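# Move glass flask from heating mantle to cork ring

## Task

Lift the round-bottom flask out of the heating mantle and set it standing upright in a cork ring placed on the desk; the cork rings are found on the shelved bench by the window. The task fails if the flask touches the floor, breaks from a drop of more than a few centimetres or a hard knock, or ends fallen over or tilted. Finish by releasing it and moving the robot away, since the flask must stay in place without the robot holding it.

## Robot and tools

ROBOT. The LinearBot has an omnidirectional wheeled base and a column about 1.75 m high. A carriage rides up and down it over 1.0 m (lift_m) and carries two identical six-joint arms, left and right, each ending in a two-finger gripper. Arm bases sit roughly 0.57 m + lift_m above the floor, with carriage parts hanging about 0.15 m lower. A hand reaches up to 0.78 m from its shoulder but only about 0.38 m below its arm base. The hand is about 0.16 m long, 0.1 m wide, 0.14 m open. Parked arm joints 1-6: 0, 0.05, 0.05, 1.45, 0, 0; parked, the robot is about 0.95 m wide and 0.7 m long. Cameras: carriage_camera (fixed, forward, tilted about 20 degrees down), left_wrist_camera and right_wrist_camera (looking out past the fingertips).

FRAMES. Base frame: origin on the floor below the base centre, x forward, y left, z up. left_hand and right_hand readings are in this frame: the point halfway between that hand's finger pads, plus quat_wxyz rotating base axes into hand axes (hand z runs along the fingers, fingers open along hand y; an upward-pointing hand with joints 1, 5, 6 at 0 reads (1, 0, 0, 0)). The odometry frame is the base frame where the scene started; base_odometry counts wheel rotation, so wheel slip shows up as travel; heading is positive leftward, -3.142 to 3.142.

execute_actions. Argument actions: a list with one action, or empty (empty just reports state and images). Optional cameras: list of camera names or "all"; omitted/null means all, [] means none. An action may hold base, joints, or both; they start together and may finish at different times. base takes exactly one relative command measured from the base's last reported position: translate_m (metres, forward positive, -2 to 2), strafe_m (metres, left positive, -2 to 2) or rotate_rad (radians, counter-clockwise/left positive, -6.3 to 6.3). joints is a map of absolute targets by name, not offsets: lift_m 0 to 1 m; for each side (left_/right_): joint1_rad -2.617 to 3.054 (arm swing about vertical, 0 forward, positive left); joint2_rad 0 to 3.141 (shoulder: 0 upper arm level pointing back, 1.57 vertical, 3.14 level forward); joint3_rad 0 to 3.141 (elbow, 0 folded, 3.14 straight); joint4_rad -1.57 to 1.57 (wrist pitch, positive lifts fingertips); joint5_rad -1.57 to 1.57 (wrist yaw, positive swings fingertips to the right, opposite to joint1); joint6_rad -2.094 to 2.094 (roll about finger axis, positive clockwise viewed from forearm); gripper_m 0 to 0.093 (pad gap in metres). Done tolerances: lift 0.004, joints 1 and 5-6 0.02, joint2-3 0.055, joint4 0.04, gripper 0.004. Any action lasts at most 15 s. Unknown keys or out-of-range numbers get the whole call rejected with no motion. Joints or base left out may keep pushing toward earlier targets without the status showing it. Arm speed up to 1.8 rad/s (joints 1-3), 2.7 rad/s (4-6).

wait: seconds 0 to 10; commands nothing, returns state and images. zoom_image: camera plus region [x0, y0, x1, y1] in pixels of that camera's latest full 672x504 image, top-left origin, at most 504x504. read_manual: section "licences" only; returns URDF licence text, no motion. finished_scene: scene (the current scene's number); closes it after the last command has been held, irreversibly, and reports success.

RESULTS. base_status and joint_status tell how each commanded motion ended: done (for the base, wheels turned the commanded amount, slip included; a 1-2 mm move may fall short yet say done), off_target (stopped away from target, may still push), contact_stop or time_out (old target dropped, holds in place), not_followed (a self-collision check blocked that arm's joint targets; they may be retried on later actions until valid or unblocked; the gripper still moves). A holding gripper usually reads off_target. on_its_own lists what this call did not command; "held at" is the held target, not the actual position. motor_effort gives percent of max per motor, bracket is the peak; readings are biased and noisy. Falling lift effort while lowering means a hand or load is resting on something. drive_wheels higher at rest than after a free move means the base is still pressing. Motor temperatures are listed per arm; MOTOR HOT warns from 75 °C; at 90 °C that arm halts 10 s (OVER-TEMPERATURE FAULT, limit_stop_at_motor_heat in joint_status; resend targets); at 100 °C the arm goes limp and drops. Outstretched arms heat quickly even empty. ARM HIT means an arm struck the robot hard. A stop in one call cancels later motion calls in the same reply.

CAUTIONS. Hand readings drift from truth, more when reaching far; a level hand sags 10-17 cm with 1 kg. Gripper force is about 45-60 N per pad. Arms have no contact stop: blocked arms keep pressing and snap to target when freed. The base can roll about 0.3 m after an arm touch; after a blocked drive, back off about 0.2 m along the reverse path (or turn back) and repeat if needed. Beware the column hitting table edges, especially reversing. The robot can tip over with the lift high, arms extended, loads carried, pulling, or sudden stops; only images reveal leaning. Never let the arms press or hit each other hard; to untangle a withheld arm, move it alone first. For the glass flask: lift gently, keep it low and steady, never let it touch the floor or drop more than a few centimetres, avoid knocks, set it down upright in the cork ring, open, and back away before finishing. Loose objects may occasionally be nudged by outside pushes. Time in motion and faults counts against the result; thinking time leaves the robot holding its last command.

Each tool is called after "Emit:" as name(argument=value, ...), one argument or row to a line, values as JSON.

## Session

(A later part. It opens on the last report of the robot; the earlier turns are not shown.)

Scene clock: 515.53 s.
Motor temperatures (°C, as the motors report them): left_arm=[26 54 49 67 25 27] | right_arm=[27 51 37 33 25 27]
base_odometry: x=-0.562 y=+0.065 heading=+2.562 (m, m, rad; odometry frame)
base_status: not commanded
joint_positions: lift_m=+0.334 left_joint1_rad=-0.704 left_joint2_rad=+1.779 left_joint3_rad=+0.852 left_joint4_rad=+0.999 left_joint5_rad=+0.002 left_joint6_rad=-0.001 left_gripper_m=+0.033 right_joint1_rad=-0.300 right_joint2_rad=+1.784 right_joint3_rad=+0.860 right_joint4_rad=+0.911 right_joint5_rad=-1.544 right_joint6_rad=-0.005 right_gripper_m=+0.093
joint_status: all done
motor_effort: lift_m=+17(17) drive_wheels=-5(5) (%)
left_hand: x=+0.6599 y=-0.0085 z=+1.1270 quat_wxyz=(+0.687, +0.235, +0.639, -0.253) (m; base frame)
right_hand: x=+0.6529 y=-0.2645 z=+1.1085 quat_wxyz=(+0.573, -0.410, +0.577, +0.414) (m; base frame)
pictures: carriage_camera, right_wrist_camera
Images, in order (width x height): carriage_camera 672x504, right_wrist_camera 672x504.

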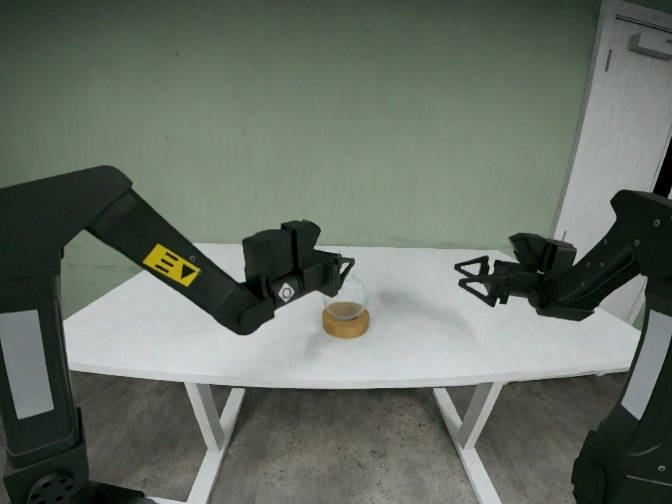

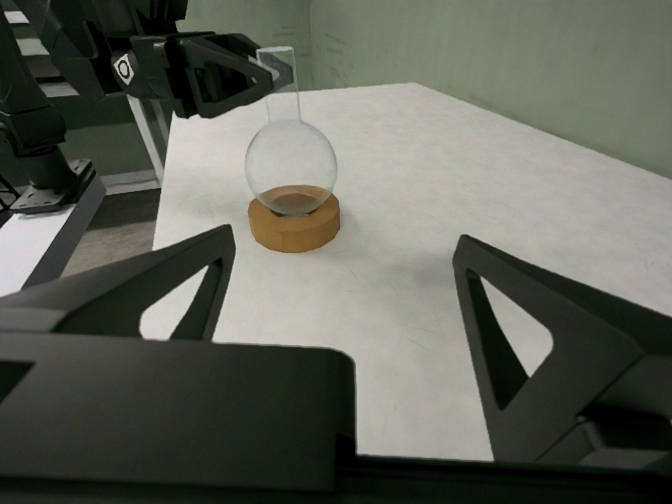

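Emit:
execute_actions(
  actions=[
    {"joints": {"left_joint1_rad": -0.72, "lift_m": 0.339, "left_joint4_rad": 1.005}},
  ],
  cameras=["carriage_camera", "right_wrist_camera"],
)

Emit:
zoom_image(
  camera="right_wrist_camera",
  region=[210, 30, 370, 270],
)

Emit:
zoom_image(
  camera="carriage_camera",
  region=[300, 240, 390, 350],
)

Scene clock: 522.87 s.
Motor temperatures (°C, as the motors report them): left_arm=[26 54 49 67 25 27] | right_arm=[27 50 37 33 25 27]
base_odometry: x=-0.562 y=+0.065 heading=+2.562 (m, m, rad; odometry frame)
base_status: not commanded
joint_positions: lift_m=+0.339 left_joint1_rad=-0.712 left_joint2_rad=+1.779 left_joint3_rad=+0.852 left_joint4_rad=+0.978 left_joint5_rad=+0.002 left_joint6_rad=-0.001 left_gripper_m=+0.033 right_joint1_rad=-0.300 right_joint2_rad=+1.783 right_joint3_rad=+0.860 right_joint4_rad=+0.914 right_joint5_rad=-1.545 right_joint6_rad=-0.005 right_gripper_m=+0.093
joint_status: all done
motor_effort: lift_m=+18(22) drive_wheels=-6(6) (%)
left_hand: x=+0.6574 y=-0.0118 z=+1.1268 quat_wxyz=(+0.679, +0.241, +0.646, -0.254) (m; base frame)
right_hand: x=+0.6527 y=-0.2645 z=+1.1140 quat_wxyz=(+0.574, -0.411, +0.576, +0.413) (m; base frame)
pictures: carriage_camera, right_wrist_camera
Images, in order (width x height): carriage_camera 672x504, right_wrist_camera 672x504.

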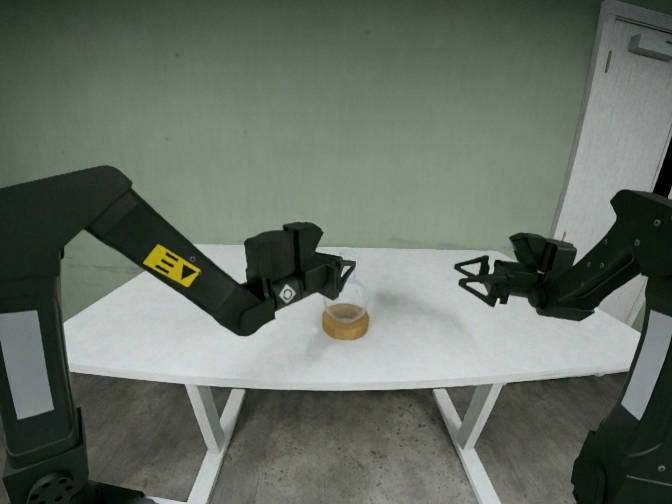

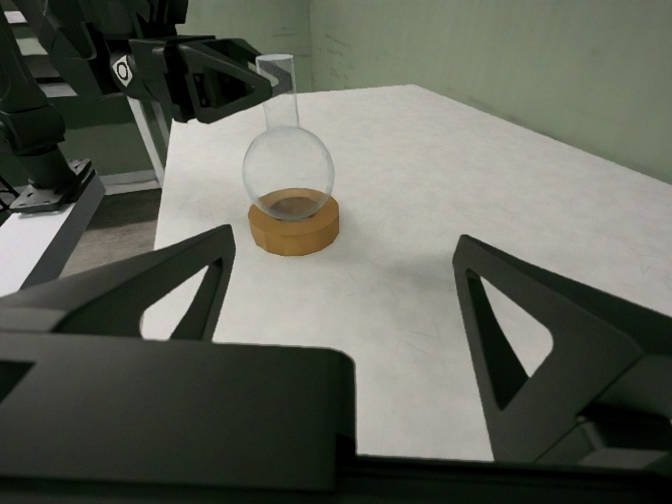

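Region (210, 30, 370, 270) of right_wrist_camera's 672x504 image, scaled by 2.100, with more detail than that image has.

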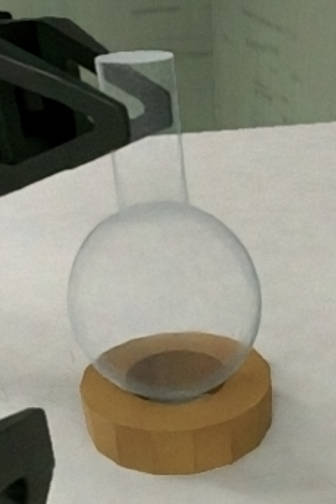

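Region (300, 240, 390, 350) of carriage_camera's 672x504 image, scaled by 4.582, with more detail than that image has; it fills the left 412 columns of this view, and the rest is white.

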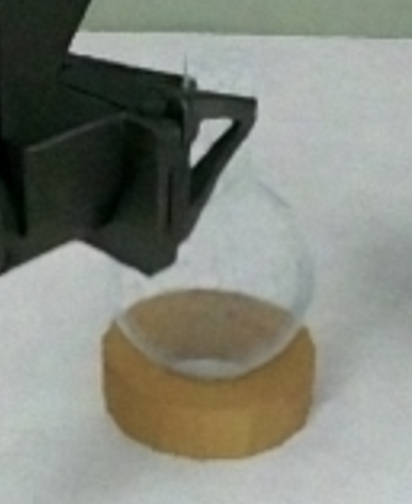

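Emit:
execute_actions(
  actions=[
    {"joints": {"lift_m": 0.335}},
  ],
  cameras=["right_wrist_camera"],
)

Emit:
zoom_image(
  camera="right_wrist_camera",
  region=[210, 30, 370, 270],
)

Scene clock: 531.57 s.
Motor temperatures (°C, as the motors report them): left_arm=[26 54 49 67 25 27] | right_arm=[27 50 37 33 25 27]
base_odometry: x=-0.562 y=+0.065 heading=+2.562 (m, m, rad; odometry frame)
base_status: not commanded
joint_positions: lift_m=+0.335 left_joint1_rad=-0.712 left_joint2_rad=+1.779 left_joint3_rad=+0.852 left_joint4_rad=+0.988 left_joint5_rad=+0.002 left_joint6_rad=-0.001 left_gripper_m=+0.033 right_joint1_rad=-0.300 right_joint2_rad=+1.783 right_joint3_rad=+0.859 right_joint4_rad=+0.912 right_joint5_rad=-1.545 right_joint6_rad=-0.005 right_gripper_m=+0.093
joint_status: all done
motor_effort: lift_m=+17(18) drive_wheels=-6(6) (%)
left_hand: x=+0.6573 y=-0.0117 z=+1.1254 quat_wxyz=(+0.682, +0.239, +0.642, -0.255) (m; base frame)
right_hand: x=+0.6525 y=-0.2644 z=+1.1097 quat_wxyz=(+0.573, -0.410, +0.576, +0.414) (m; base frame)
pictures: right_wrist_camera
Images, in order (width x height): right_wrist_camera 672x504.

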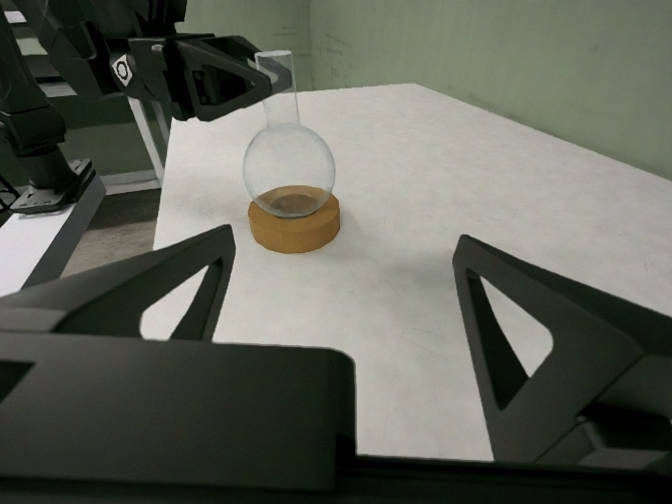

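Region (210, 30, 370, 270) of right_wrist_camera's 672x504 image, scaled by 2.100, with more detail than that image has.

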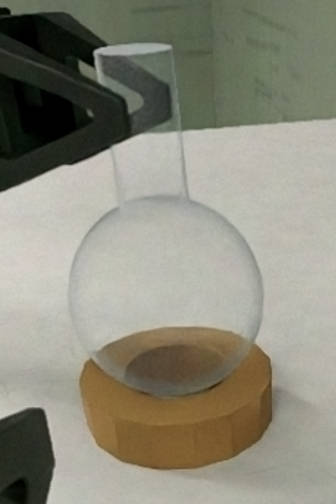

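Emit:
execute_actions(
  actions=[
    {"joints": {"left_gripper_m": 0.09, "left_joint4_rad": 0.995, "left_joint1_rad": -0.712}},
  ],
  cameras=["carriage_camera", "right_wrist_camera"],
)

Scene clock: 539.97 s.
Motor temperatures (°C, as the motors report them): left_arm=[26 55 50 67 25 27] | right_arm=[27 50 37 33 25 27]
base_odometry: x=-0.562 y=+0.065 heading=+2.562 (m, m, rad; odometry frame)
base_status: not commanded
joint_positions: lift_m=+0.335 left_joint1_rad=-0.712 left_joint2_rad=+1.779 left_joint3_rad=+0.852 left_joint4_rad=+0.996 left_joint5_rad=+0.002 left_joint6_rad=-0.001 left_gripper_m=+0.090 right_joint1_rad=-0.300 right_joint2_rad=+1.783 right_joint3_rad=+0.859 right_joint4_rad=+0.912 right_joint5_rad=-1.545 right_joint6_rad=-0.005 right_gripper_m=+0.093
joint_status: all done
motor_effort: lift_m=+17(17) drive_wheels=-5(5) (%)
left_hand: x=+0.6572 y=-0.0116 z=+1.1272 quat_wxyz=(+0.685, +0.238, +0.640, -0.256) (m; base frame)
right_hand: x=+0.6525 y=-0.2644 z=+1.1097 quat_wxyz=(+0.573, -0.410, +0.576, +0.414) (m; base frame)
pictures: carriage_camera, right_wrist_camera
Images, in order (width x height): carriage_camera 672x504, right_wrist_camera 672x504.

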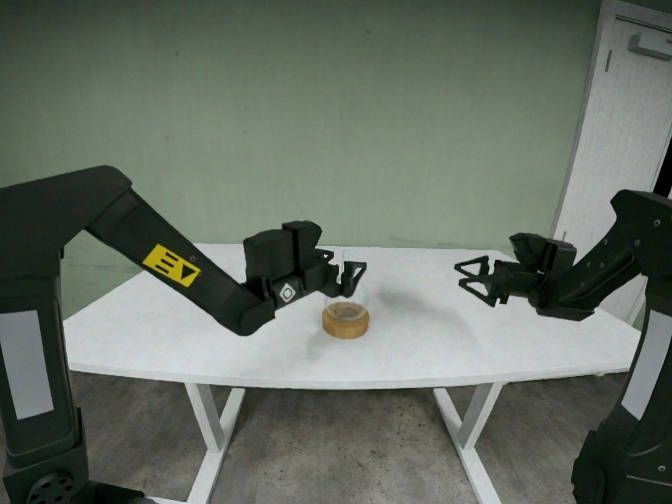

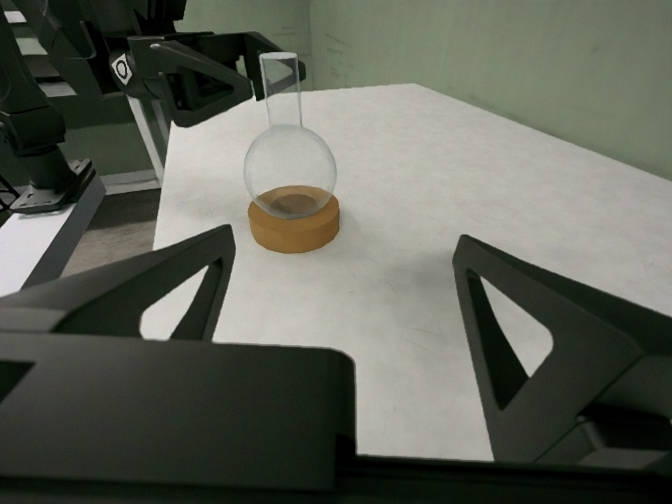

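Released and upright. Raise clear of the neck, then back away.

Emit:
execute_actions(
  actions=[
    {"joints": {"lift_m": 0.41}},
  ],
  cameras=[],
)

Emit:
execute_actions(
  actions=[
    {"base": {"translate_m": -0.4}},
  ],
  cameras=["carriage_camera", "left_wrist_camera"],
)

Emit:
zoom_image(
  camera="carriage_camera",
  region=[290, 190, 400, 310],
)

Scene clock: 546.97 s.
Motor temperatures (°C, as the motors report them): left_arm=[26 55 50 66 25 27] | right_arm=[27 50 37 34 25 27]
base_odometry: x=-0.562 y=+0.065 heading=+2.562 (m, m, rad; odometry frame)
base_status: not commanded
joint_positions: lift_m=+0.410 left_joint1_rad=-0.712 left_joint2_rad=+1.779 left_joint3_rad=+0.852 left_joint4_rad=+1.008 left_joint5_rad=+0.002 left_joint6_rad=-0.001 left_gripper_m=+0.090 right_joint1_rad=-0.300 right_joint2_rad=+1.783 right_joint3_rad=+0.859 right_joint4_rad=+0.914 right_joint5_rad=-1.545 right_joint6_rad=-0.005 right_gripper_m=+0.093
joint_status: all done
motor_effort: lift_m=+18(21) drive_wheels=-6(6) (%)
left_hand: x=+0.6571 y=-0.0115 z=+1.2051 quat_wxyz=(+0.689, +0.237, +0.635, -0.257) (m; base frame)
right_hand: x=+0.6525 y=-0.2644 z=+1.1847 quat_wxyz=(+0.573, -0.410, +0.576, +0.414) (m; base frame)
pictures: none
No camera images: the call's "cameras" was empty. Leave "cameras" out to get every camera's image.

Scene clock: 549.90 s.
Motor temperatures (°C, as the motors report them): left_arm=[26 55 50 66 25 27] | right_arm=[27 50 37 34 25 27]
base_odometry: x=-0.228 y=-0.154 heading=+2.562 (m, m, rad; odometry frame)
base_status: done
joint_positions: lift_m=+0.410 left_joint1_rad=-0.712 left_joint2_rad=+1.779 left_joint3_rad=+0.852 left_joint4_rad=+1.006 left_joint5_rad=+0.002 left_joint6_rad=-0.001 left_gripper_m=+0.090 right_joint1_rad=-0.300 right_joint2_rad=+1.783 right_joint3_rad=+0.859 right_joint4_rad=+0.914 right_joint5_rad=-1.545 right_joint6_rad=-0.005 right_gripper_m=+0.093
joint_status: not commanded
motor_effort: lift_m=+18(18) drive_wheels=+1(9) (%)
left_hand: x=+0.6571 y=-0.0115 z=+1.2046 quat_wxyz=(+0.688, +0.237, +0.636, -0.257) (m; base frame)
right_hand: x=+0.6525 y=-0.2644 z=+1.1847 quat_wxyz=(+0.573, -0.410, +0.576, +0.414) (m; base frame)
pictures: carriage_camera, left_wrist_camera
Images, in order (width x height): carriage_camera 672x504, left_wrist_camera 672x504.

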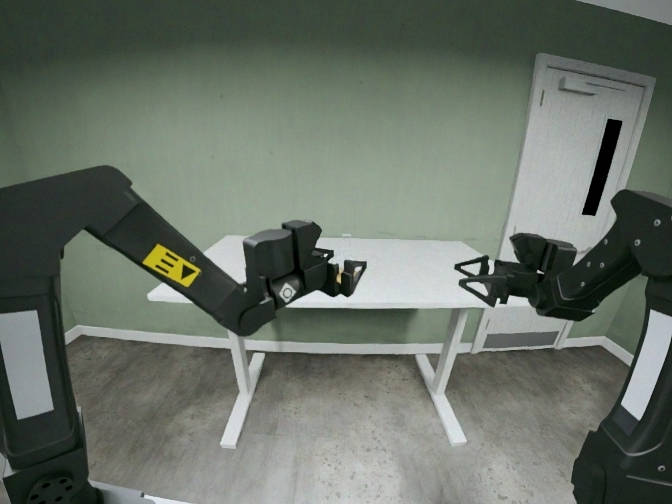

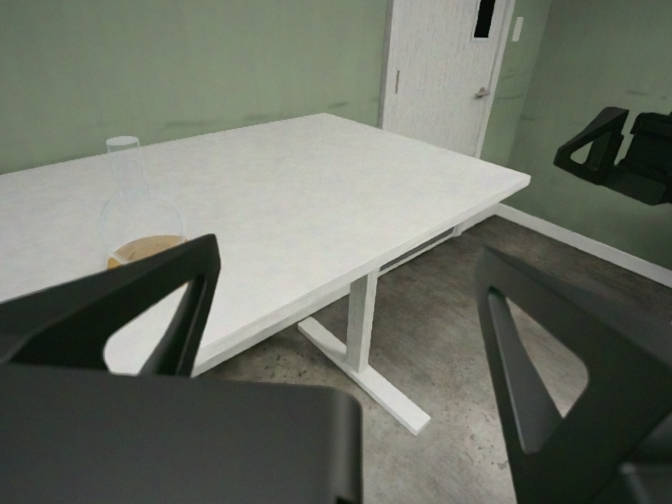

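Region (290, 190, 400, 310) of carriage_camera's 672x504 image, scaled by 4.200, with more detail than that image has; it fills the left 462 columns of this view, and the rest is white.

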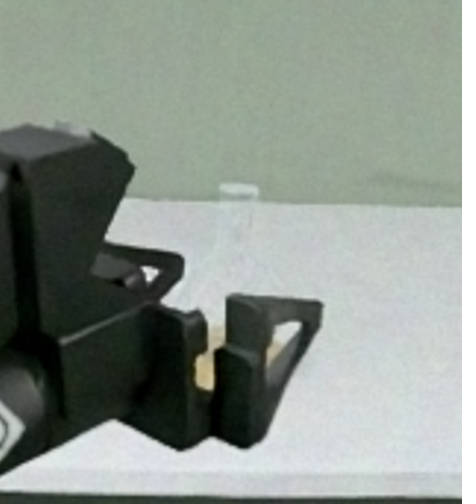

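Emit:
zoom_image(
  camera="left_wrist_camera",
  region=[60, 110, 240, 310],
)

Region (60, 110, 240, 310) of left_wrist_camera's 672x504 image, scaled by 2.520, with more detail than that image has; it fills the left 454 columns of this view, and the rest is white.

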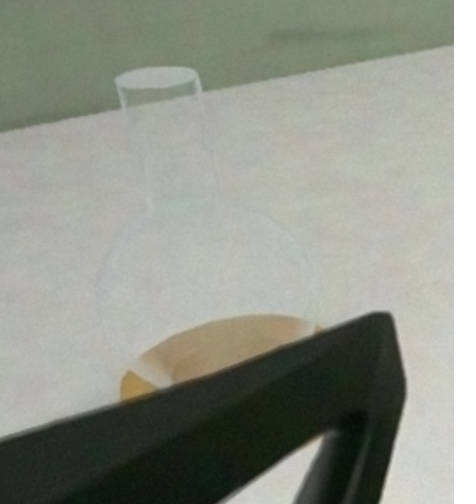

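Emit:
finished_scene(
  scene=2,
)

The scene is finished: the task was done.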